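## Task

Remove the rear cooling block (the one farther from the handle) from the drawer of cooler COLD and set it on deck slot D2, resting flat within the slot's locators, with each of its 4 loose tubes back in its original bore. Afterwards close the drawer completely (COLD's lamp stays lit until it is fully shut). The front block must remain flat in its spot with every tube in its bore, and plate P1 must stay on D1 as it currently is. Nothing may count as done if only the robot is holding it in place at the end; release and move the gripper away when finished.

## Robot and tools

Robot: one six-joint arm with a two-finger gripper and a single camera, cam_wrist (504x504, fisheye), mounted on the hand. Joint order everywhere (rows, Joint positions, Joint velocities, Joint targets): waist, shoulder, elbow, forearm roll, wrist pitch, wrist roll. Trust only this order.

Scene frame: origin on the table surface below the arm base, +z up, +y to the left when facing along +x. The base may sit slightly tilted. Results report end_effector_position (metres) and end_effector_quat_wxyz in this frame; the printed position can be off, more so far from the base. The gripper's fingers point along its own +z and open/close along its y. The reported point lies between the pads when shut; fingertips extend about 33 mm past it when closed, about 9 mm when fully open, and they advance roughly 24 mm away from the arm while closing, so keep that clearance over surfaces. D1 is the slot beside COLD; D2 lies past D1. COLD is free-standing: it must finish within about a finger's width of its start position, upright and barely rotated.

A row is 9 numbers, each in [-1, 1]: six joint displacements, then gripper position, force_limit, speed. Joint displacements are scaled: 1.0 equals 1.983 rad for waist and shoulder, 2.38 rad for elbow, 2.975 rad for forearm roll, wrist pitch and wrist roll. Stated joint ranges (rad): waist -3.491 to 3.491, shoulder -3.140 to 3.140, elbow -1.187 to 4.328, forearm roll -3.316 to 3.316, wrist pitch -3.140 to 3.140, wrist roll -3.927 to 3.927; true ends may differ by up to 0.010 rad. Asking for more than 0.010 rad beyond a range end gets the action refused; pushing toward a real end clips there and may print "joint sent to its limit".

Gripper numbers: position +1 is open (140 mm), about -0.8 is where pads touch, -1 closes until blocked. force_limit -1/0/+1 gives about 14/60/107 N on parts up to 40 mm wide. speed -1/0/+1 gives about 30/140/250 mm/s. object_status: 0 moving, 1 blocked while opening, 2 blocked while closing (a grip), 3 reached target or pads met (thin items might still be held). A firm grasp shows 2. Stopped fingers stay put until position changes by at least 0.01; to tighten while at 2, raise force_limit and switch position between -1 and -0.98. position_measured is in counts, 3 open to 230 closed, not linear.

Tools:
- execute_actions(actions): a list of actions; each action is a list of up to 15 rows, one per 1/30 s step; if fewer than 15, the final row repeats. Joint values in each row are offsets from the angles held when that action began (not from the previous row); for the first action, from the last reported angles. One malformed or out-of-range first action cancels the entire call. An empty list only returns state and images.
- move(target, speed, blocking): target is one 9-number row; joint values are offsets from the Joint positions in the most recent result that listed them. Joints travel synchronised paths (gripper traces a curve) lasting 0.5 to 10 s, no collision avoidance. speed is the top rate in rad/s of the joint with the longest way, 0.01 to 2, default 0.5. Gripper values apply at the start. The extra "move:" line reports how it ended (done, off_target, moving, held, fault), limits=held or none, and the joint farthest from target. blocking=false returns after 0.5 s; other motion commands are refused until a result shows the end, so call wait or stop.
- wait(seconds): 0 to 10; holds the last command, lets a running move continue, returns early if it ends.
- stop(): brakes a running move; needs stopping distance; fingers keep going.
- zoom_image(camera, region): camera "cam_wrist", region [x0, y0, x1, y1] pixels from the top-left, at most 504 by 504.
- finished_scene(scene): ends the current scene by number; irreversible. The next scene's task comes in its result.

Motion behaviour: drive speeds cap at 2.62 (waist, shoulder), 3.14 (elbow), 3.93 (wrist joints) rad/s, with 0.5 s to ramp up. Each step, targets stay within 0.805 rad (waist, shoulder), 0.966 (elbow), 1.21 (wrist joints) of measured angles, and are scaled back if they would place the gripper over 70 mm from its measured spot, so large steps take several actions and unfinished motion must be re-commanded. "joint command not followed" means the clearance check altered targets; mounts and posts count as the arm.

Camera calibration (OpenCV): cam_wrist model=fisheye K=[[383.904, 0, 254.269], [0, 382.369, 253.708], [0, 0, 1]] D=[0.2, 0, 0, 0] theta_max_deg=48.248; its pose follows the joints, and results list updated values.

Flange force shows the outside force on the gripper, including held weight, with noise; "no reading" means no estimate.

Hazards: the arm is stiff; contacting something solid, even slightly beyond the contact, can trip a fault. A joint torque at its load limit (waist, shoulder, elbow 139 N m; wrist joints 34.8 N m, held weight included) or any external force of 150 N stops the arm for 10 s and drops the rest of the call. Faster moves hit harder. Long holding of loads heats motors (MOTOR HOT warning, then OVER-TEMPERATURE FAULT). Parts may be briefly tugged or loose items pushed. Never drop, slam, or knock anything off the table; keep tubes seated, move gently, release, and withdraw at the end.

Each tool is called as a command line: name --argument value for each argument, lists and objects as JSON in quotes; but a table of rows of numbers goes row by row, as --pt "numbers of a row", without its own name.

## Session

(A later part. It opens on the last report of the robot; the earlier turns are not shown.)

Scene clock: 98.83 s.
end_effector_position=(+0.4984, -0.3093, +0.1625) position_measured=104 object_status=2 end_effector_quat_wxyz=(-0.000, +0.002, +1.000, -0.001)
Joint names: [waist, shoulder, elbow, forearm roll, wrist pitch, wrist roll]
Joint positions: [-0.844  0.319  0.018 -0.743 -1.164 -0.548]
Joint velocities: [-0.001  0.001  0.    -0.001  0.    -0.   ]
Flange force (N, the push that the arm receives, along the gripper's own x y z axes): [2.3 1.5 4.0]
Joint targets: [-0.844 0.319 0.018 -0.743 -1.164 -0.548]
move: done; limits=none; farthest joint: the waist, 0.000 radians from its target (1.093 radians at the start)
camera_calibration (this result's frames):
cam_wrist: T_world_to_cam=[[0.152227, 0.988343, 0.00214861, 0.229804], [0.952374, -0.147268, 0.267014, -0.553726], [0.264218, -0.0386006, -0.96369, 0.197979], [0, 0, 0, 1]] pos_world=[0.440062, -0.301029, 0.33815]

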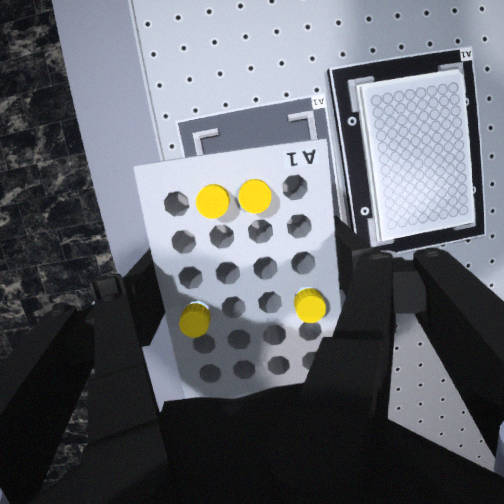

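move --target '[0.0388,0.0151,-0.0357,-0.0138,0.045,0.0255,-1,0.3,-0.6]' --speed 0.12

zoom_image --camera "cam_wrist" --region '[100,70,380,230]'

Scene clock: 102.73 s.
end_effector_position=(+0.4838, -0.2926, +0.1000) position_measured=104 object_status=2 end_effector_quat_wxyz=(-0.000, -0.020, +1.000, -0.002)
Joint names: [waist, shoulder, elbow, forearm roll, wrist pitch, wrist roll]
Joint positions: [-0.767  0.349 -0.067 -0.784 -1.03  -0.472]
Joint velocities: [ 0.     0.    -0.002 -0.     0.001  0.001]
Flange force (N, the push that the arm receives, along the gripper's own x y z axes): [0.4 1.4 3.7]
Joint targets: [-0.767 0.349 -0.067 -0.784 -1.030 -0.472]
move: done; limits=none; farthest joint: the waist, 0.000 radians from its target (0.077 radians at the start)
camera_calibration (this result's frames):
cam_wrist: T_world_to_cam=[[0.107471, 0.994207, 0.00129561, 0.239113], [0.957943, -0.1039, 0.267487, -0.510756], [0.266073, -0.0275061, -0.96356, 0.14454], [0, 0, 0, 1]] pos_world=[0.425119, -0.28682, 0.275584]

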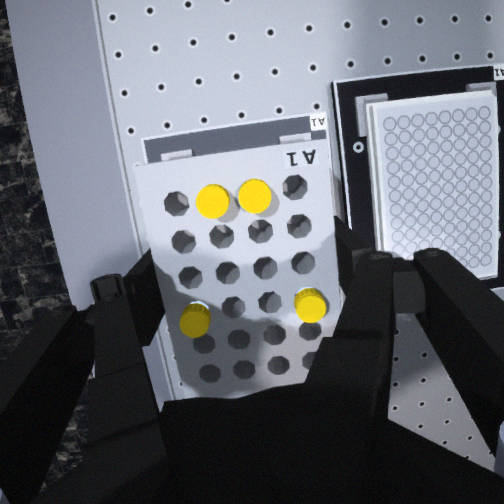

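Region (100, 70, 380, 230) of cam_wrist's 504x504 image, scaled by 1.800, with more detail than that image has; it fills the top 288 rows of this view, and the rest is white.

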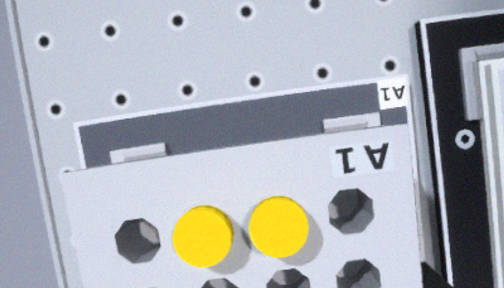

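move --target '[0.0155,0.0227,0.0011,-0.0068,0.0166,0.0043,-1,0.3,-0.6]' --speed 0.04

zoom_image --camera "cam_wrist" --region '[100,70,380,230]'

Scene clock: 105.67 s.
end_effector_position=(+0.4840, -0.2938, +0.0701) position_measured=104 object_status=2 end_effector_quat_wxyz=(-0.000, -0.020, +1.000, -0.002)
Joint names: [waist, shoulder, elbow, forearm roll, wrist pitch, wrist roll]
Joint positions: [-0.736  0.394 -0.064 -0.805 -0.981 -0.46 ]
Joint velocities: [ 0.     0.    -0.     0.     0.001  0.   ]
Flange force (N, the push that the arm receives, along the gripper's own x y z axes): [0.2 0.9 6.2]
Joint targets: [-0.736 0.394 -0.064 -0.805 -0.981 -0.460]
move: done; limits=none; farthest joint: the waist, 0.000 radians from its target (0.031 radians at the start)
camera_calibration (this result's frames):
cam_wrist: T_world_to_cam=[[0.107595, 0.994193, 0.00164595, 0.240288], [0.957873, -0.104107, 0.267659, -0.503077], [0.266276, -0.0272221, -0.963512, 0.115638], [0, 0, 0, 1]] pos_world=[0.425238, -0.288119, 0.245676]

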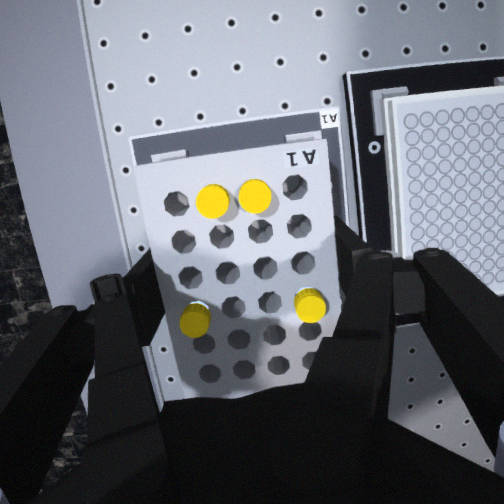

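Region (100, 70, 380, 230) of cam_wrist's 504x504 image, scaled by 1.800, with more detail than that image has; it fills the top 288 rows of this view, and the rest is white.

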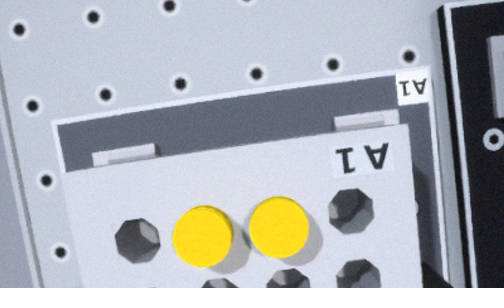

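move --target '[0.0035,0.0031,0.0004,-0.0011,0.0023,0,-1,0.3,-0.6]' --speed 0.015

Scene clock: 107.63 s.
end_effector_position=(+0.4848, -0.2927, +0.0652) position_measured=104 object_status=2 end_effector_quat_wxyz=(-0.000, -0.020, +1.000, -0.001)
Joint names: [waist, shoulder, elbow, forearm roll, wrist pitch, wrist roll]
Joint positions: [-0.73   0.4   -0.063 -0.808 -0.974 -0.46 ]
Joint velocities: [ 0.001  0.    -0.    -0.     0.001 -0.   ]
Flange force (N, the push that the arm receives, along the gripper's own x y z axes): [1.0 -0.7 3.2]
Joint targets: [-0.729 0.400 -0.063 -0.808 -0.974 -0.460]
move: done; limits=none; farthest joint: the forearm roll, 0.001 radians from its target (0.004 radians at the start)
camera_calibration (this result's frames):
cam_wrist: T_world_to_cam=[[0.107226, 0.99423, 0.00291265, 0.239175], [0.957961, -0.104098, 0.267348, -0.502452], [0.266109, -0.0258766, -0.963596, 0.111246], [0, 0, 0, 1]] pos_world=[0.42608, -0.287221, 0.24083]

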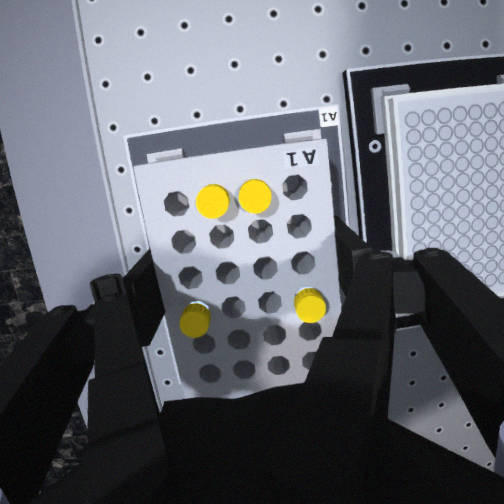

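Descending in 5 mm steps while watching the force.

move --target '[0.0026,0.0039,0.0003,-0.0011,0.0027,0.0007,-1,0.3,-0.6]' --speed 0.01

move --target '[0.0021,0.0031,0.0002,-0.0009,0.0022,0.0006,-1,0.3,-0.6]' --speed 0.01

Scene clock: 109.17 s.
end_effector_position=(+0.4846, -0.2928, +0.0602) position_measured=104 object_status=2 end_effector_quat_wxyz=(-0.000, -0.020, +1.000, -0.001)
Joint names: [waist, shoulder, elbow, forearm roll, wrist pitch, wrist roll]
Joint positions: [-0.724  0.408 -0.063 -0.811 -0.966 -0.458]
Joint velocities: [ 0.001  0.002 -0.002 -0.001  0.001  0.   ]
Flange force (N, the push that the arm receives, along the gripper's own x y z axes): [0.1 -0.7 3.5]
Joint targets: [-0.724 0.408 -0.063 -0.811 -0.966 -0.458]
move: done; limits=none; farthest joint: the waist, 0.000 radians from its target (0.005 radians at the start)
camera_calibration (this result's frames):
cam_wrist: T_world_to_cam=[[0.107253, 0.994228, 0.00286343, 0.239334], [0.958043, -0.104119, 0.267043, -0.501001], [0.2658, -0.0258979, -0.96368, 0.106618], [0, 0, 0, 1]] pos_world=[0.425973, -0.287355, 0.235849]

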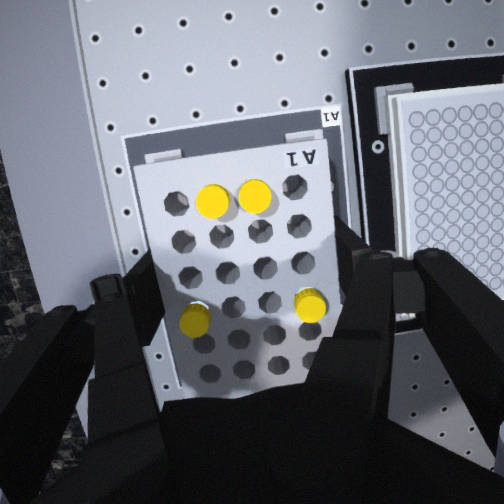

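Scene clock: 110.03 s.
end_effector_position=(+0.4845, -0.2929, +0.0562) position_measured=104 object_status=2 end_effector_quat_wxyz=(-0.000, -0.020, +1.000, -0.001)
Joint names: [waist, shoulder, elbow, forearm roll, wrist pitch, wrist roll]
Joint positions: [-0.72   0.414 -0.062 -0.814 -0.96  -0.456]
Joint velocities: [ 0.001  0.001  0.    -0.001  0.001  0.   ]
Flange force (N, the push that the arm receives, along the gripper's own x y z axes): [-8.7 9.1 -1.8]
Joint targets: [-0.720 0.414 -0.062 -0.814 -0.960 -0.456]
move: done; limits=none; farthest joint: the waist, 0.000 radians from its target (0.005 radians at the start)
camera_calibration (this result's frames):
cam_wrist: T_world_to_cam=[[0.107324, 0.99422, 0.00287425, 0.239357], [0.958079, -0.104194, 0.266886, -0.499803], [0.265643, -0.0258895, -0.963724, 0.102832], [0, 0, 0, 1]] pos_world=[0.425846, -0.287388, 0.231804]

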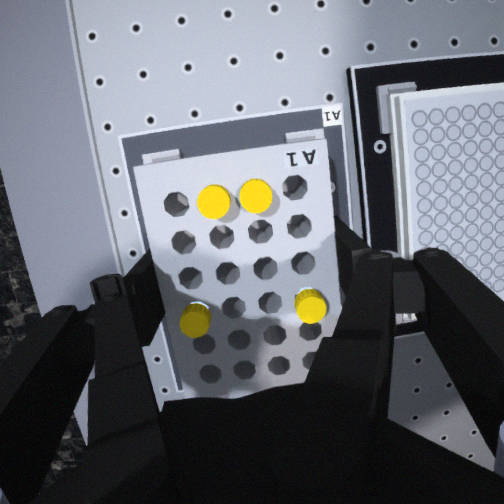

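move --target '[0.0017,0.001,0.0005,-0.0004,0.0007,-0.0003,-1,0.3,-0.6]' --speed 0.01

Scene clock: 111.07 s.
end_effector_position=(+0.4854, -0.2920, +0.0544) position_measured=104 object_status=2 end_effector_quat_wxyz=(-0.000, -0.020, +1.000, -0.000)
Joint names: [waist, shoulder, elbow, forearm roll, wrist pitch, wrist roll]
Joint positions: [-0.717  0.416 -0.061 -0.815 -0.958 -0.457]
Joint velocities: [ 0.001 -0.    -0.001 -0.     0.     0.   ]
Flange force (N, the push that the arm receives, along the gripper's own x y z axes): [0.2 -0.2 4.2]
Joint targets: [-0.717 0.416 -0.061 -0.815 -0.958 -0.457]
move: done; limits=none; farthest joint: the waist, 0.000 radians from its target (0.004 radians at the start)
camera_calibration (this result's frames):
cam_wrist: T_world_to_cam=[[0.10681, 0.994273, 0.00370708, 0.238666], [0.958088, -0.103918, 0.266961, -0.500084], [0.265817, -0.0249624, -0.9637, 0.101064], [0, 0, 0, 1]] pos_world=[0.426768, -0.286744, 0.230013]

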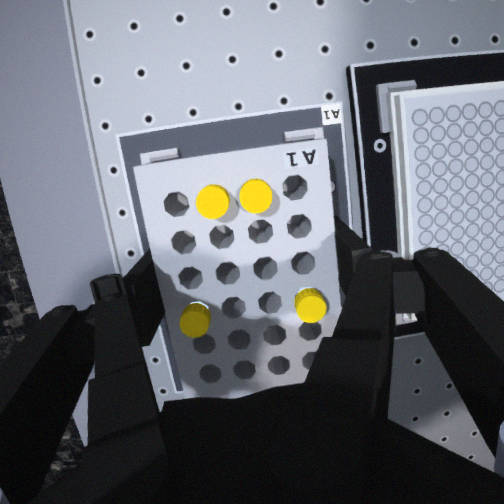

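move --target '[0.0017,0.0022,0.0002,-0.0007,0.0016,0.0003,-1,0.3,-0.6]' --speed 0.01

Scene clock: 112.07 s.
end_effector_position=(+0.4856, -0.2920, +0.0515) position_measured=104 object_status=2 end_effector_quat_wxyz=(-0.000, -0.020, +1.000, -0.000)
Joint names: [waist, shoulder, elbow, forearm roll, wrist pitch, wrist roll]
Joint positions: [-0.714  0.42  -0.06  -0.817 -0.953 -0.456]
Joint velocities: [ 0.001  0.001  0.001 -0.001  0.     0.001]
Flange force (N, the push that the arm receives, along the gripper's own x y z axes): [4.2 23.0 -125.4]
Joint targets: [-0.714 0.420 -0.060 -0.817 -0.953 -0.456]
move: done; limits=none; farthest joint: the waist, 0.000 radians from its target (0.003 radians at the start)
camera_calibration (this result's frames):
cam_wrist: T_world_to_cam=[[0.106764, 0.994278, 0.0036385, 0.238604], [0.958065, -0.103853, 0.267069, -0.49944], [0.265919, -0.0250274, -0.96367, 0.0981454], [0, 0, 0, 1]] pos_world=[0.426923, -0.28665, 0.227097]

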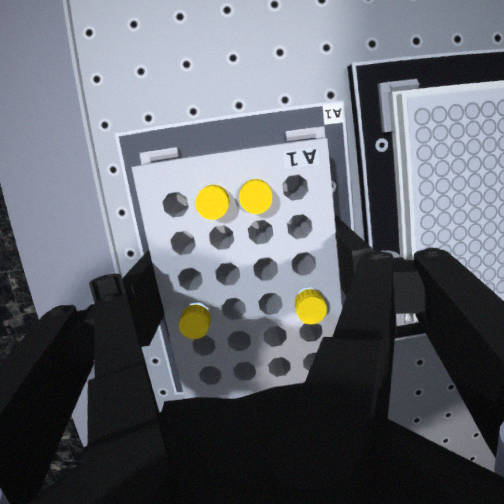

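move --target '[0,0,0,0,0,0,0.4,0.3,-0.5]'

move --target '[-0.025,-0.036,-0.003,0.011,-0.026,-0.006,0.4,0,0]' --speed 0.15

move --target '[-0.05,-0.04,0.03,0.018,-0.06,-0.02,1,0,0]'

zoom_image --camera "cam_wrist" --region '[120,60,400,400]'

Scene clock: 113.30 s.
end_effector_position=(+0.4856, -0.2920, +0.0515) position_measured=78 object_status=3 end_effector_quat_wxyz=(-0.000, -0.020, +1.000, -0.000)
Joint names: [waist, shoulder, elbow, forearm roll, wrist pitch, wrist roll]
Joint positions: [-0.714  0.42  -0.06  -0.817 -0.953 -0.456]
Joint velocities: [ 0.     0.     0.002 -0.    -0.     0.   ]
Flange force (N, the push that the arm receives, along the gripper's own x y z axes): [-1.2 0.3 -3.6]
Joint targets: [-0.714 0.420 -0.060 -0.817 -0.953 -0.456]
move: done; limits=none; farthest joint: the waist, 0.000 radians from its target (0.000 radians at the start)
camera_calibration (this result's frames):
cam_wrist: T_world_to_cam=[[0.106774, 0.994277, 0.00364566, 0.238597], [0.958065, -0.103865, 0.267064, -0.499437], [0.265914, -0.0250228, -0.963672, 0.0981455], [0, 0, 0, 1]] pos_world=[0.426919, -0.286649, 0.227092]

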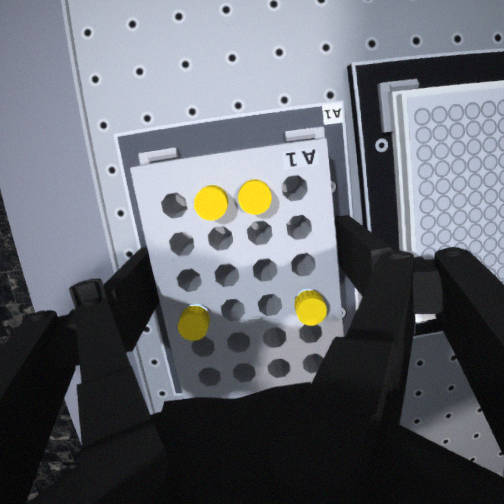

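Scene clock: 114.20 s.
end_effector_position=(+0.4842, -0.2906, +0.0987) position_measured=78 object_status=3 end_effector_quat_wxyz=(-0.001, -0.021, +1.000, -0.000)
Joint names: [waist, shoulder, elbow, forearm roll, wrist pitch, wrist roll]
Joint positions: [-0.763  0.349 -0.067 -0.784 -1.03  -0.474]
Joint velocities: [-0.001 -0.003  0.001  0.001 -0.001 -0.001]
Flange force (N, the push that the arm receives, along the gripper's own x y z axes): [-1.6 -4.1 -3.1]
Joint targets: [-0.763 0.349 -0.067 -0.784 -1.030 -0.474]
move: done; limits=none; farthest joint: the waist, 0.000 radians from its target (0.050 radians at the start)
camera_calibration (this result's frames):
cam_wrist: T_world_to_cam=[[0.105965, 0.994364, 0.00343653, 0.237673], [0.958498, -0.103062, 0.26582, -0.510417], [0.264676, -0.0248737, -0.964017, 0.144704], [0, 0, 0, 1]] pos_world=[0.425749, -0.285338, 0.274359]

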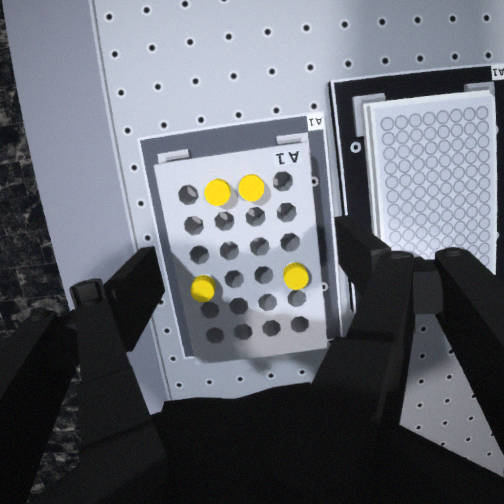

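Scene clock: 115.10 s.
end_effector_position=(+0.4937, -0.2972, +0.1872) position_measured=3 object_status=3 end_effector_quat_wxyz=(-0.003, -0.011, +1.000, +0.001)
Joint names: [waist, shoulder, elbow, forearm roll, wrist pitch, wrist roll]
Joint positions: [-0.862  0.269  0.004 -0.731 -1.209 -0.533]
Joint velocities: [-0.001 -0.     0.     0.001 -0.001 -0.   ]
Flange force (N, the push that the arm receives, along the gripper's own x y z axes): [-0.2 1.0 -4.4]
Joint targets: [-0.862 0.269 0.004 -0.731 -1.209 -0.533]
move: done; limits=none; farthest joint: the elbow, 0.001 radians from its target (0.072 radians at the start)
camera_calibration (this result's frames):
cam_wrist: T_world_to_cam=[[0.124648, 0.992185, 0.00555409, 0.232678], [0.957646, -0.12177, 0.260934, -0.547935], [0.259571, -0.027206, -0.965341, 0.229429], [0, 0, 0, 1]] pos_world=[0.436172, -0.291339, 0.36316]

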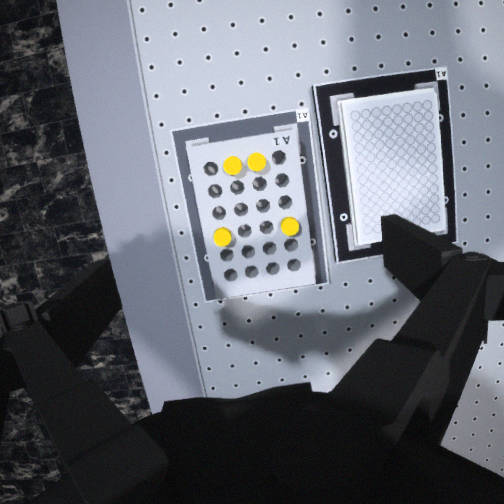

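Region (120, 60, 400, 400) of cam_wrist's 504x504 image, scaled by 1.482, with more detail than that image has; it fills the left 415 columns of this view, and the rest is white.

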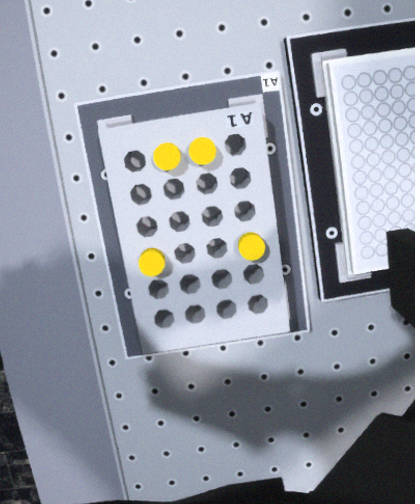

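move --target '[0.4987,-0.4715,-0.3336,0.155,0.1425,-0.315,-1,0,0.5]' --speed 0.8

Scene clock: 118.30 s.
end_effector_position=(+0.4033, +0.0310, +0.1587) position_measured=233 object_status=3 end_effector_quat_wxyz=(+0.003, -0.096, +0.995, -0.009)
Joint names: [waist, shoulder, elbow, forearm roll, wrist pitch, wrist roll]
Joint positions: [ 0.127 -0.666 -0.79  -0.27  -0.785 -1.47 ]
Joint velocities: [ 0.    -0.001 -0.001 -0.001  0.    -0.   ]
Flange force (N, the push that the arm receives, along the gripper's own x y z axes): no reading
Joint targets: [0.127 -0.666 -0.790 -0.270 -0.785 -1.470]
move: done; limits=none; farthest joint: the shoulder, 0.001 radians from its target (0.936 radians at the start)
camera_calibration (this result's frames):
cam_wrist: T_world_to_cam=[[-0.0449935, 0.998903, -0.0129958, -0.01046], [0.96078, 0.0468324, 0.273329, -0.422445], [0.273638, -0.00018803, -0.961833, 0.227317], [0, 0, 0, 1]] pos_world=[0.343203, 0.0302753, 0.333971]

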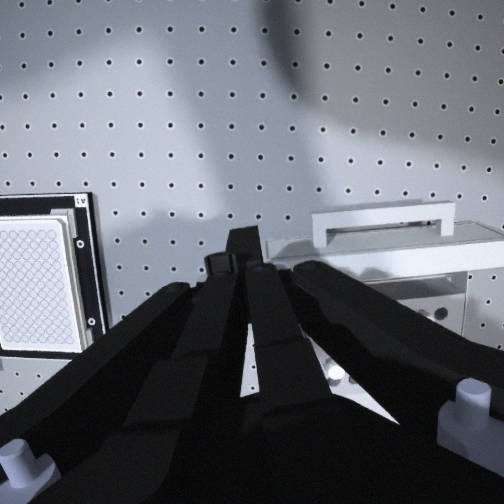

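move --target '[0.033,0.107,-0.015,-0.0202,0.0834,0,-1,0,0]' --speed 0.2

Scene clock: 120.30 s.
end_effector_position=(+0.3959, +0.0356, +0.0813) position_measured=233 object_status=3 end_effector_quat_wxyz=(-0.001, -0.075, +0.997, -0.000)
Joint names: [waist, shoulder, elbow, forearm roll, wrist pitch, wrist roll]
Joint positions: [ 0.192 -0.453 -0.826 -0.33  -0.537 -1.47 ]
Joint velocities: [-0.     0.    -0.     0.     0.001  0.   ]
Flange force (N, the push that the arm receives, along the gripper's own x y z axes): no reading
Joint targets: [0.192 -0.453 -0.826 -0.330 -0.537 -1.470]
move: done; limits=none; farthest joint: the waist, 0.000 radians from its target (0.066 radians at the start)
camera_calibration (this result's frames):
cam_wrist: T_world_to_cam=[[-0.00306264, 0.999989, 0.00364355, -0.0343726], [0.964035, 0.00198417, 0.265768, -0.393436], [0.265758, 0.00432646, -0.96403, 0.157957], [0, 0, 0, 1]] pos_world=[0.337202, 0.0344695, 0.256963]

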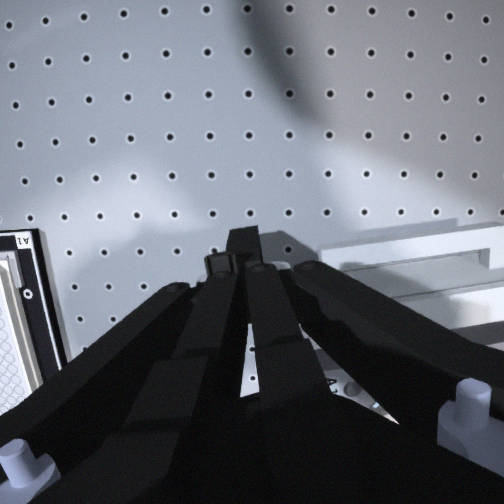

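move --target '[-0.0197,0.0769,0.0876,-0.0034,-0.0212,0.0094,-1,0,0]' --speed 0.07

move --target '[-0.0257,0.0937,0.1287,0.0013,-0.0437,0.004,-1,0,0]' --speed 0.1

Scene clock: 124.33 s.
end_effector_position=(+0.4723, +0.0500, +0.0768) position_measured=233 object_status=3 end_effector_quat_wxyz=(-0.000, -0.075, +0.997, -0.001)
Joint names: [waist, shoulder, elbow, forearm roll, wrist pitch, wrist roll]
Joint positions: [ 0.153 -0.301 -0.617 -0.34  -0.6   -1.442]
Joint velocities: [-0.001 -0.     0.002  0.001 -0.    -0.   ]
Flange force (N, the push that the arm receives, along the gripper's own x y z axes): no reading
Joint targets: [0.153 -0.301 -0.617 -0.340 -0.600 -1.442]
move: done; limits=none; farthest joint: the waist, 0.000 radians from its target (0.039 radians at the start)
camera_calibration (this result's frames):
cam_wrist: T_world_to_cam=[[-0.00260372, 0.999994, 0.00246351, -0.0486409], [0.963524, 0.00184949, 0.267614, -0.46586], [0.267608, 0.00307045, -0.963523, 0.132379], [0, 0, 0, 1]] pos_world=[0.413315, 0.0490957, 0.25234]

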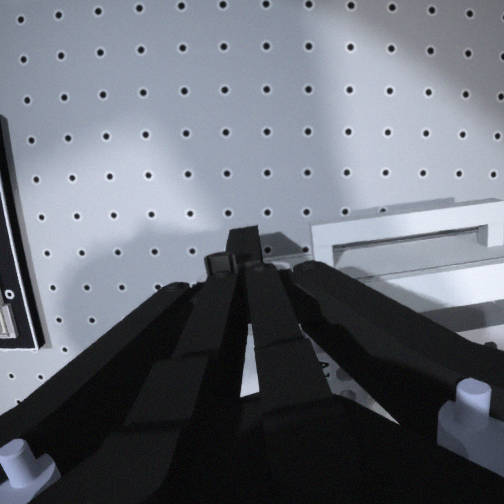

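Scene clock: 127.77 s.
end_effector_position=(+0.5807, +0.0644, +0.0765) position_measured=233 object_status=3 end_effector_quat_wxyz=(-0.000, -0.076, +0.997, -0.001)
Joint names: [waist, shoulder, elbow, forearm roll, wrist pitch, wrist roll]
Joint positions: [ 0.102 -0.115 -0.311 -0.336 -0.73  -1.43 ]
Joint velocities: [ 0.     0.001 -0.    -0.    -0.     0.   ]
Flange force (N, the push that the arm receives, along the gripper's own x y z axes): [1.8 -0.7 -3.5]
Joint targets: [0.102 -0.115 -0.311 -0.336 -0.730 -1.430]
move: done; limits=none; farthest joint: the waist, 0.000 radians from its target (0.051 radians at the start)
camera_calibration (this result's frames):
cam_wrist: T_world_to_cam=[[-0.00330483, 0.99999, 0.00284656, -0.0623837], [0.963531, 0.00242264, 0.267584, -0.570286], [0.267575, 0.00362707, -0.96353, 0.103108], [0, 0, 0, 1]] pos_world=[0.521693, 0.0633907, 0.252125]

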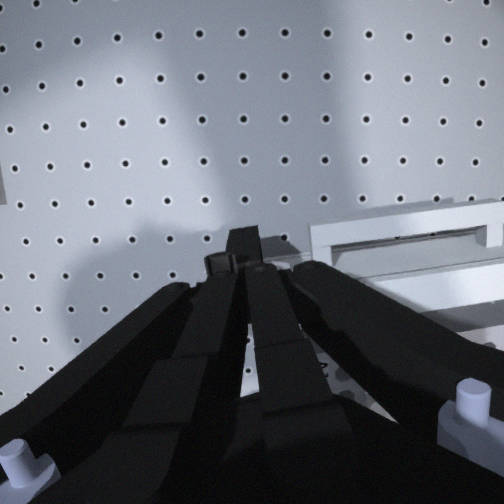

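move --target '[0.019,-0.07,-0.096,-0.001,0.033,-0.003,-1,0,0]'

move --target '[0.1534,-0.0066,-0.0212,0.1119,0.0299,-0.1697,-1,0,0]'

move --target '[-0.054,0.0928,0.1403,-0.0376,-0.0534,0.0568,-1,0,0]' --speed 0.09

Scene clock: 130.30 s.
end_effector_position=(+0.5010, +0.0549, +0.0773) position_measured=233 object_status=3 end_effector_quat_wxyz=(+0.001, -0.075, +0.997, -0.001)
Joint names: [waist, shoulder, elbow, forearm roll, wrist pitch, wrist roll]
Joint positions: [ 0.14  -0.254 -0.539 -0.339 -0.631 -1.439]
Joint velocities: [ 0.    -0.001 -0.001  0.001  0.     0.   ]
Flange force (N, the push that the arm receives, along the gripper's own x y z axes): [1.4 0.1 -6.7]
Joint targets: [0.140 -0.254 -0.540 -0.339 -0.631 -1.439]
move: done; limits=none; farthest joint: the waist, 0.000 radians from its target (0.038 radians at the start)
camera_calibration (this result's frames):
cam_wrist: T_world_to_cam=[[-0.00212132, 0.999994, 0.00285615, -0.053735], [0.963135, 0.00127478, 0.269016, -0.493532], [0.269011, 0.00332152, -0.963131, 0.124423], [0, 0, 0, 1]] pos_world=[0.441752, 0.0539505, 0.252758]

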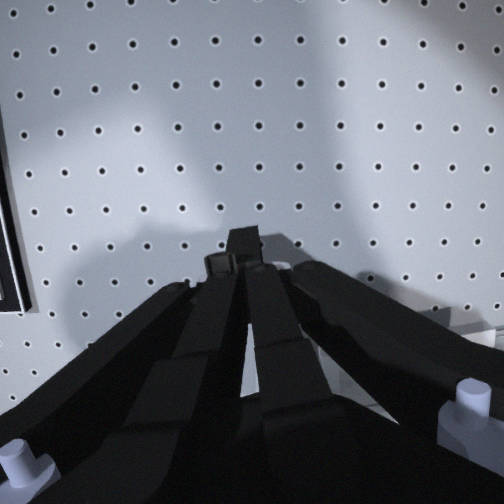

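Scene clock: 131.83 s.
end_effector_position=(+0.5103, +0.1488, +0.0613) position_measured=233 object_status=3 end_effector_quat_wxyz=(+0.001, -0.076, +0.997, -0.000)
Joint names: [waist, shoulder, elbow, forearm roll, wrist pitch, wrist roll]
Joint positions: [ 0.444 -0.267 -0.59  -0.006 -0.543 -1.944]
Joint velocities: [ 0.     0.     0.     0.001  0.    -0.001]
Flange force (N, the push that the arm receives, along the gripper's own x y z axes): [2.0 0.8 -5.5]
Joint targets: [0.444 -0.267 -0.590 -0.006 -0.543 -1.944]
move: done; limits=none; farthest joint: the waist, 0.000 radians from its target (0.304 radians at the start)
camera_calibration (this result's frames):
cam_wrist: T_world_to_cam=[[-0.00412355, 0.999984, 0.00377025, -0.146598], [0.96319, 0.00295834, 0.268806, -0.498547], [0.268791, 0.00473991, -0.963187, 0.106171], [0, 0, 0, 1]] pos_world=[0.451053, 0.147568, 0.236828]

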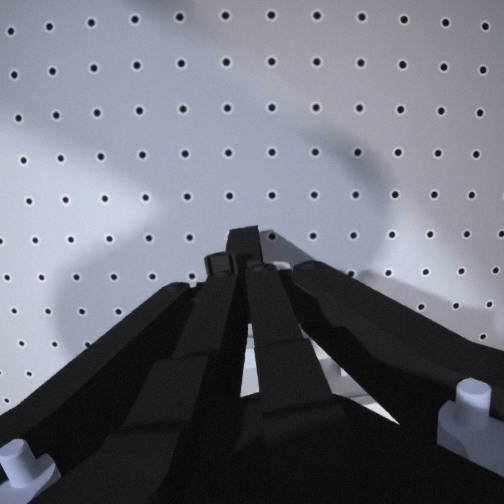

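Scene clock: 135.90 s.
end_effector_position=(+0.6103, +0.1630, +0.0617) position_measured=233 object_status=3 end_effector_quat_wxyz=(-0.001, -0.077, +0.997, +0.001)
Joint names: [waist, shoulder, elbow, forearm roll, wrist pitch, wrist roll]
Joint positions: [ 0.337 -0.083 -0.256 -0.118 -0.701 -1.775]
Joint velocities: [-0.    -0.     0.     0.001 -0.     0.001]
Flange force (N, the push that the arm receives, along the gripper's own x y z axes): [4.4 -0.1 -5.0]
Joint targets: [0.337 -0.083 -0.256 -0.118 -0.701 -1.775]
move: done; limits=none; farthest joint: the wrist pitch, 0.001 radians from its target (0.159 radians at the start)
camera_calibration (this result's frames):
cam_wrist: T_world_to_cam=[[-0.00615179, 0.999964, 0.00589002, -0.159229], [0.964185, 0.00436962, 0.265195, -0.595629], [0.265159, 0.00731049, -0.964177, 0.0814972], [0, 0, 0, 1]] pos_world=[0.551707, 0.16123, 0.237473]

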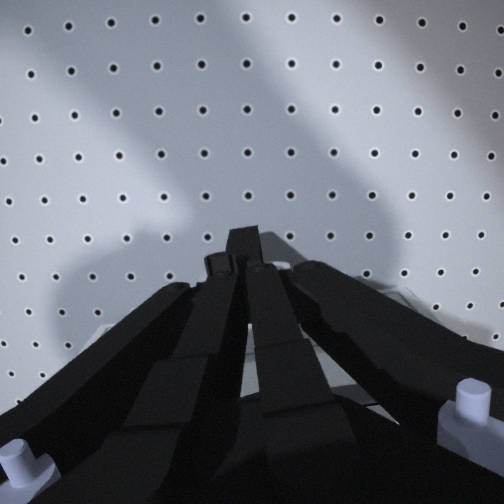

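move --target '[-0.01,0.0252,0.0415,-0.003,-0.0174,0.006,-1,0,0]' --speed 0.03

move --target '[0.01,-0.04,-0.0415,0.003,0.008,-0.006,-1,0,0]' --speed 0.2

Scene clock: 149.07 s.
end_effector_position=(+0.6288, +0.1659, +0.0629) position_measured=233 object_status=3 end_effector_quat_wxyz=(-0.004, -0.077, +0.997, -0.001)
Joint names: [waist, shoulder, elbow, forearm roll, wrist pitch, wrist roll]
Joint positions: [ 0.323 -0.049 -0.19  -0.125 -0.741 -1.763]
Joint velocities: [ 0.    -0.001  0.     0.001  0.    -0.   ]
Flange force (N, the push that the arm receives, along the gripper's own x y z axes): [61.3 7.4 -28.9]
Joint targets: [0.323 -0.049 -0.189 -0.125 -0.738 -1.763]
TORQUE FAULT: the external load on the wrist pitch reached its load limit, and the arm stopped for 10 seconds. That time counts as 20 of the actions that you can send in this scene. The arm's remaining commands of this call were not run. The arm holds where it stopped, with its grip as last carried out, and accepts commands again: back off and push less far. The arm stops again, at the same cost, whenever a joint's load reaches its limit.
move: fault; limits=none; farthest joint: the elbow, 0.032 radians from its target (0.099 radians at the start)
camera_calibration (this result's frames):
cam_wrist: T_world_to_cam=[[-0.00551687, 0.999981, 0.00291133, -0.162256], [0.965531, 0.00456913, 0.260248, -0.614402], [0.26023, 0.00424673, -0.965537, 0.0813907], [0, 0, 0, 1]] pos_world=[0.571149, 0.164715, 0.238955]

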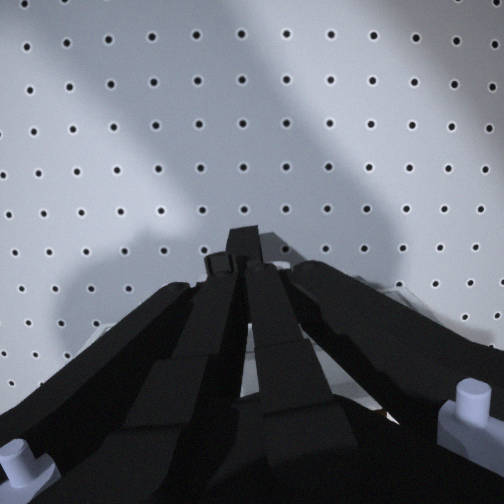

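not run: a fault stop came before this call.

move --target '[0.007,-0.04,-0.028,0.003,0,-0.004,-1,0,0]' --speed 0.15

move --target '[-0.015,-0.07,0,0,-0.05,0,-1,0,0]'

move --target '[-0.0293,0.002,0.0533,-0.0121,-0.0434,0.5462,1,0,0]' --speed 1.2

Scene clock: 150.60 s.
end_effector_position=(+0.6108, +0.1661, +0.0842) position_measured=233 object_status=3 end_effector_quat_wxyz=(+0.001, -0.080, +0.997, +0.003)
Joint names: [waist, shoulder, elbow, forearm roll, wrist pitch, wrist roll]
Joint positions: [ 0.337 -0.128 -0.256 -0.116 -0.741 -1.775]
Joint velocities: [-0.    -0.003 -0.002 -0.    -0.     0.   ]
Flange force (N, the push that the arm receives, along the gripper's own x y z axes): [4.9 -0.7 -7.1]
Joint targets: [0.337 -0.128 -0.256 -0.116 -0.741 -1.775]
move: done; limits=none; farthest joint: the shoulder, 0.001 radians from its target (0.080 radians at the start)
camera_calibration (this result's frames):
cam_wrist: T_world_to_cam=[[-0.0118347, 0.999877, 0.0103163, -0.159422], [0.963141, 0.0086259, 0.26886, -0.602488], [0.268738, 0.0131179, -0.963124, 0.0997932], [0, 0, 0, 1]] pos_world=[0.551576, 0.163291, 0.259743]

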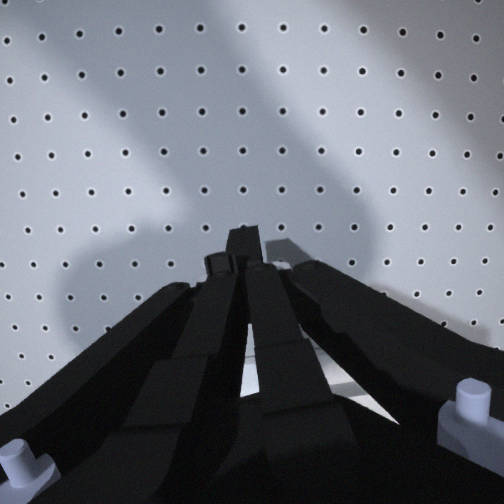

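Scene clock: 151.47 s.
end_effector_position=(+0.6019, +0.1543, +0.1565) position_measured=233 object_status=3 end_effector_quat_wxyz=(-0.002, -0.074, +0.997, -0.002)
Joint names: [waist, shoulder, elbow, forearm roll, wrist pitch, wrist roll]
Joint positions: [ 0.308 -0.266 -0.256 -0.116 -0.889 -1.775]
Joint velocities: [-0.    -0.002 -0.001  0.    -0.001 -0.   ]
Flange force (N, the push that the arm receives, along the gripper's own x y z axes): [1.5 -1.4 -2.9]
Joint targets: [0.308 -0.267 -0.256 -0.116 -0.889 -1.775]
move: done; limits=none; farthest joint: the wrist pitch, 0.001 radians from its target (0.149 radians at the start)
camera_calibration (this result's frames):
cam_wrist: T_world_to_cam=[[-0.000854517, 1, 0.000227213, -0.153491], [0.96433, 0.000763893, 0.264702, -0.612108], [0.264702, 0.000445301, -0.96433, 0.176501], [0, 0, 0, 1]] pos_world=[0.543422, 0.153879, 0.332267]

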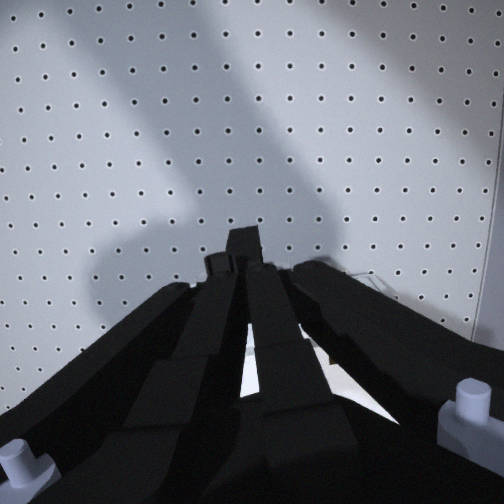

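Scene clock: 153.50 s.
end_effector_position=(+0.6307, +0.1529, +0.2002) position_measured=3 object_status=3 end_effector_quat_wxyz=(+0.002, +0.758, -0.652, -0.000)
Joint names: [waist, shoulder, elbow, forearm roll, wrist pitch, wrist roll]
Joint positions: [ 0.249 -0.263 -0.129 -0.152 -1.018 -0.15 ]
Joint velocities: [0.    0.    0.    0.    0.    0.001]
Flange force (N, the push that the arm receives, along the gripper's own x y z axes): [0.6 2.1 -3.7]
Joint targets: [0.249 -0.263 -0.129 -0.152 -1.018 -0.150]
move: done; limits=none; farthest joint: the waist, 0.000 radians from its target (0.058 radians at the start)
camera_calibration (this result's frames):
cam_wrist: T_world_to_cam=[[-0.999964, -0.00306183, 0.00791509, 0.629868], [-0.000851798, 0.964151, 0.265353, -0.19014], [-0.00844381, 0.265337, -0.964119, 0.34272], [0, 0, 0, 1]] pos_world=[0.632577, 0.0943155, 0.375891]

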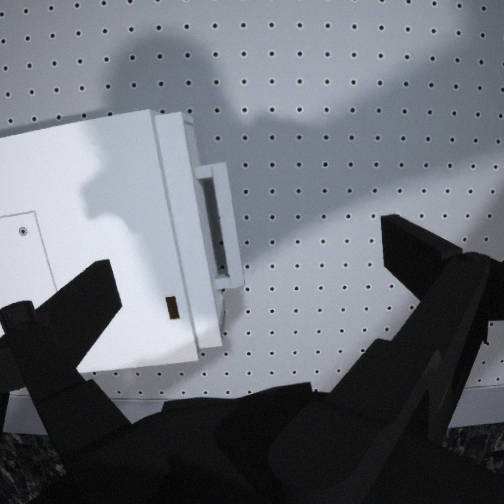

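move --target '[0.012,0.03,-0.0025,0.003,0.022,-0.5338,1,0,0]' --speed 1.2

move --target '[0.012,0.0517,0,0.0037,0.0372,0,1,0,0]' --speed 0.3

move --target '[0.0073,0.063,-0.005,-0.0022,0.045,-0.002,1,0,0]' --speed 0.15

Scene clock: 156.67 s.
end_effector_position=(+0.6355, +0.1597, +0.1650) position_measured=3 object_status=3 end_effector_quat_wxyz=(-0.003, -0.074, +0.997, -0.000)
Joint names: [waist, shoulder, elbow, forearm roll, wrist pitch, wrist roll]
Joint positions: [ 0.273 -0.203 -0.135 -0.143 -0.953 -1.738]
Joint velocities: [ 0.     0.     0.     0.001  0.    -0.001]
Flange force (N, the push that the arm receives, along the gripper's own x y z axes): [1.9 -2.7 -4.9]
Joint targets: [0.273 -0.203 -0.135 -0.143 -0.953 -1.738]
move: done; limits=none; farthest joint: the waist, 0.000 radians from its target (0.023 radians at the start)
camera_calibration (this result's frames):
cam_wrist: T_world_to_cam=[[-0.000985474, 0.999993, 0.00363662, -0.159306], [0.965276, 0.0000012568, 0.261231, -0.646684], [0.261229, 0.00376778, -0.96527, 0.177615], [0, 0, 0, 1]] pos_world=[0.577674, 0.158637, 0.340959]

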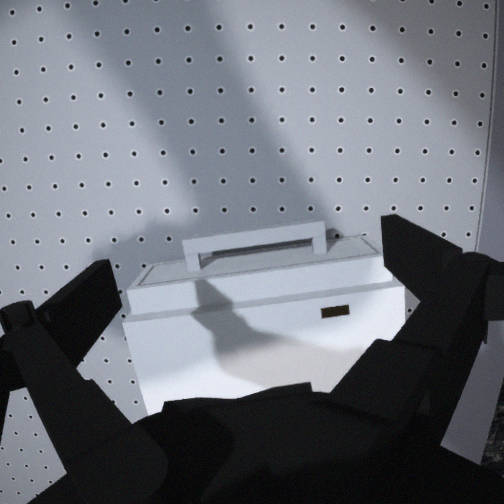

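Scene clock: 157.53 s.
end_effector_position=(+0.6459, +0.1658, +0.1087) position_measured=3 object_status=3 end_effector_quat_wxyz=(-0.000, -0.081, +0.997, -0.001)
Joint names: [waist, shoulder, elbow, forearm roll, wrist pitch, wrist roll]
Joint positions: [ 0.297 -0.101 -0.135 -0.132 -0.842 -1.738]
Joint velocities: [-0.     0.001  0.     0.     0.001 -0.   ]
Flange force (N, the push that the arm receives, along the gripper's own x y z axes): [0.1 -2.7 -2.5]
Joint targets: [0.297 -0.100 -0.135 -0.132 -0.842 -1.738]
move: done; limits=none; farthest joint: the waist, 0.000 radians from its target (0.024 radians at the start)
camera_calibration (this result's frames):
cam_wrist: T_world_to_cam=[[-0.0150356, 0.999882, 0.00324634, -0.156098], [0.963529, 0.0136212, 0.267258, -0.64374], [0.267182, 0.00714632, -0.963619, 0.115927], [0, 0, 0, 1]] pos_world=[0.586941, 0.16402, 0.284262]

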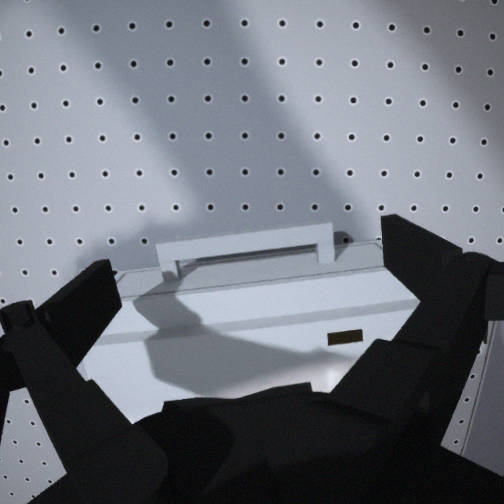

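Scene clock: 158.80 s.
end_effector_position=(+0.6425, +0.1637, +0.0361) position_measured=3 object_status=3 end_effector_quat_wxyz=(-0.002, -0.075, +0.997, -0.001)
Joint names: [waist, shoulder, elbow, forearm roll, wrist pitch, wrist roll]
Joint positions: [ 0.312  0.024 -0.147 -0.139 -0.709 -1.744]
Joint velocities: [-0.     0.001  0.     0.     0.001  0.   ]
Flange force (N, the push that the arm receives, along the gripper's own x y z axes): [1.4 -2.2 -4.5]
Joint targets: [0.312 0.024 -0.147 -0.139 -0.708 -1.744]
move: done; limits=none; farthest joint: the waist, 0.000 radians from its target (0.014 radians at the start)
camera_calibration (this result's frames):
cam_wrist: T_world_to_cam=[[-0.00256306, 0.999993, 0.00260613, -0.161804], [0.964575, 0.00178478, 0.263801, -0.619645], [0.263795, 0.00318995, -0.964574, 0.0498214], [0, 0, 0, 1]] pos_world=[0.584137, 0.16275, 0.211941]

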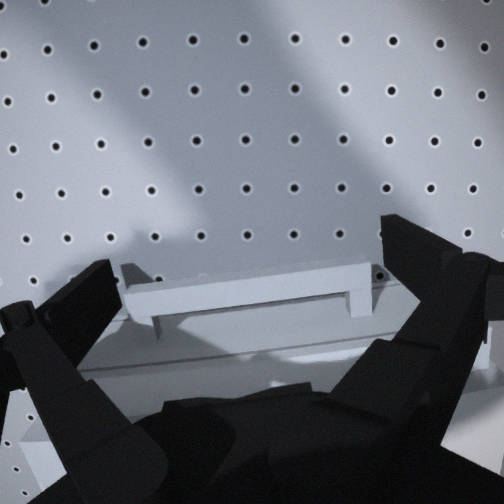

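move --target '[0,0,0,0,0,0,-1,1,-0.6]'

move --target '[-0.0003,-0.0027,0,0,-0.002,0,-1,1,-0.6]' --speed 0.01

move --target '[-0.0003,0.002,0.0063,0.0004,-0.003,-0.0003,-1,1,-0.6]' --speed 0.01

Scene clock: 160.03 s.
end_effector_position=(+0.6424, +0.1636, +0.0361) position_measured=65 object_status=2 end_effector_quat_wxyz=(-0.002, -0.075, +0.997, -0.001)
Joint names: [waist, shoulder, elbow, forearm roll, wrist pitch, wrist roll]
Joint positions: [ 0.311  0.024 -0.147 -0.139 -0.709 -1.744]
Joint velocities: [-0.    -0.     0.     0.     0.001 -0.   ]
Flange force (N, the push that the arm receives, along the gripper's own x y z axes): [8.0 -13.1 -45.9]
Joint targets: [0.312 0.024 -0.147 -0.139 -0.709 -1.744]
move: done; limits=none; farthest joint: the waist, 0.001 radians from its target (0.000 radians at the start)
camera_calibration (this result's frames):
cam_wrist: T_world_to_cam=[[-0.00247853, 0.999994, 0.00250597, -0.161789], [0.964626, 0.00173025, 0.263617, -0.619583], [0.263611, 0.0030707, -0.964624, 0.0499579], [0, 0, 0, 1]] pos_world=[0.584095, 0.162706, 0.211928]

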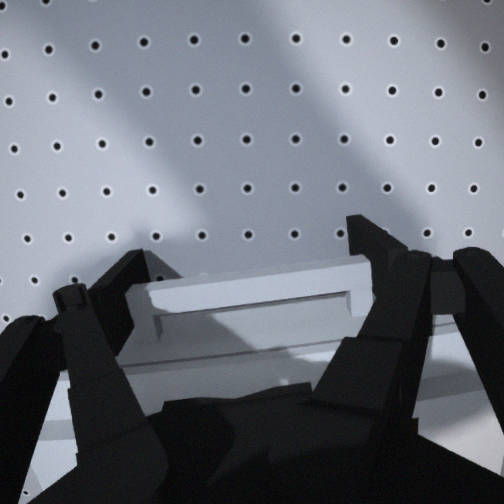

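Scene clock: 160.83 s.
end_effector_position=(+0.6423, +0.1637, +0.0390) position_measured=66 object_status=2 end_effector_quat_wxyz=(-0.002, -0.075, +0.997, -0.001)
Joint names: [waist, shoulder, elbow, forearm roll, wrist pitch, wrist roll]
Joint positions: [ 0.311  0.019 -0.147 -0.139 -0.715 -1.744]
Joint velocities: [ 0.    -0.001 -0.001 -0.001 -0.001 -0.   ]
Flange force (N, the push that the arm receives, along the gripper's own x y z axes): [-9.0 -3.4 23.4]
Joint targets: [0.311 0.019 -0.147 -0.139 -0.715 -1.744]
move: done; limits=none; farthest joint: the waist, 0.000 radians from its target (0.001 radians at the start)
camera_calibration (this result's frames):
cam_wrist: T_world_to_cam=[[-0.00249348, 0.999994, 0.00251281, -0.161842], [0.96478, 0.00174467, 0.263052, -0.620319], [0.263046, 0.00308023, -0.964779, 0.0531493], [0, 0, 0, 1]] pos_world=[0.584087, 0.16276, 0.21486]

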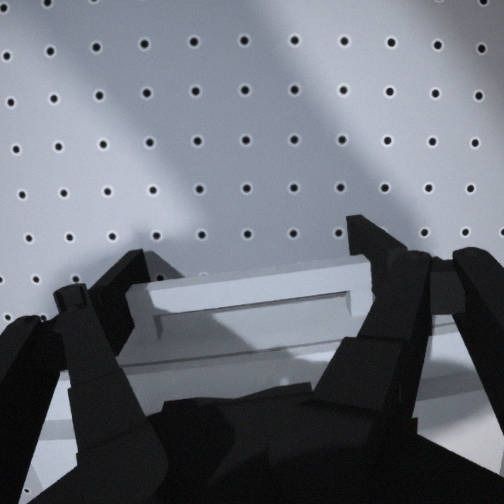

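Scene clock: 162.57 s.
end_effector_position=(+0.6476, +0.1659, +0.0410) position_measured=66 object_status=2 end_effector_quat_wxyz=(-0.001, -0.075, +0.997, -0.001)
Joint names: [waist, shoulder, elbow, forearm roll, wrist pitch, wrist roll]
Joint positions: [ 0.31   0.023 -0.132 -0.137 -0.723 -1.745]
Joint velocities: [ 0.001  0.     0.003 -0.001 -0.    -0.   ]
Flange force (N, the push that the arm receives, along the gripper's own x y z axes): [31.6 -3.3 20.1]
Joint targets: [0.310 0.023 -0.132 -0.137 -0.723 -1.745]
move: done; limits=none; farthest joint: the waist, 0.000 radians from its target (0.000 radians at the start)
camera_calibration (this result's frames):
cam_wrist: T_world_to_cam=[[-0.00304083, 0.99999, 0.00314913, -0.16372], [0.964262, 0.00209784, 0.264942, -0.62574], [0.264932, 0.00384223, -0.964259, 0.0523368], [0, 0, 0, 1]] pos_world=[0.589014, 0.16483, 0.216766]

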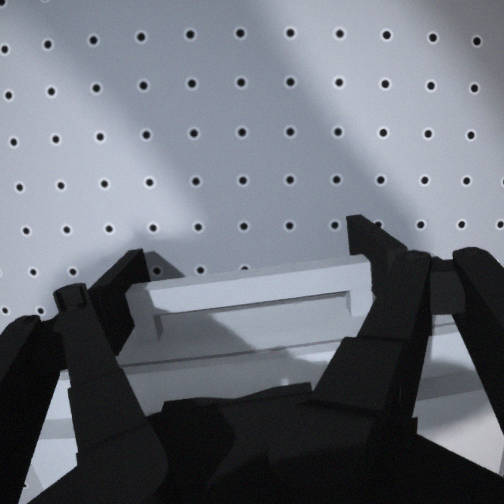

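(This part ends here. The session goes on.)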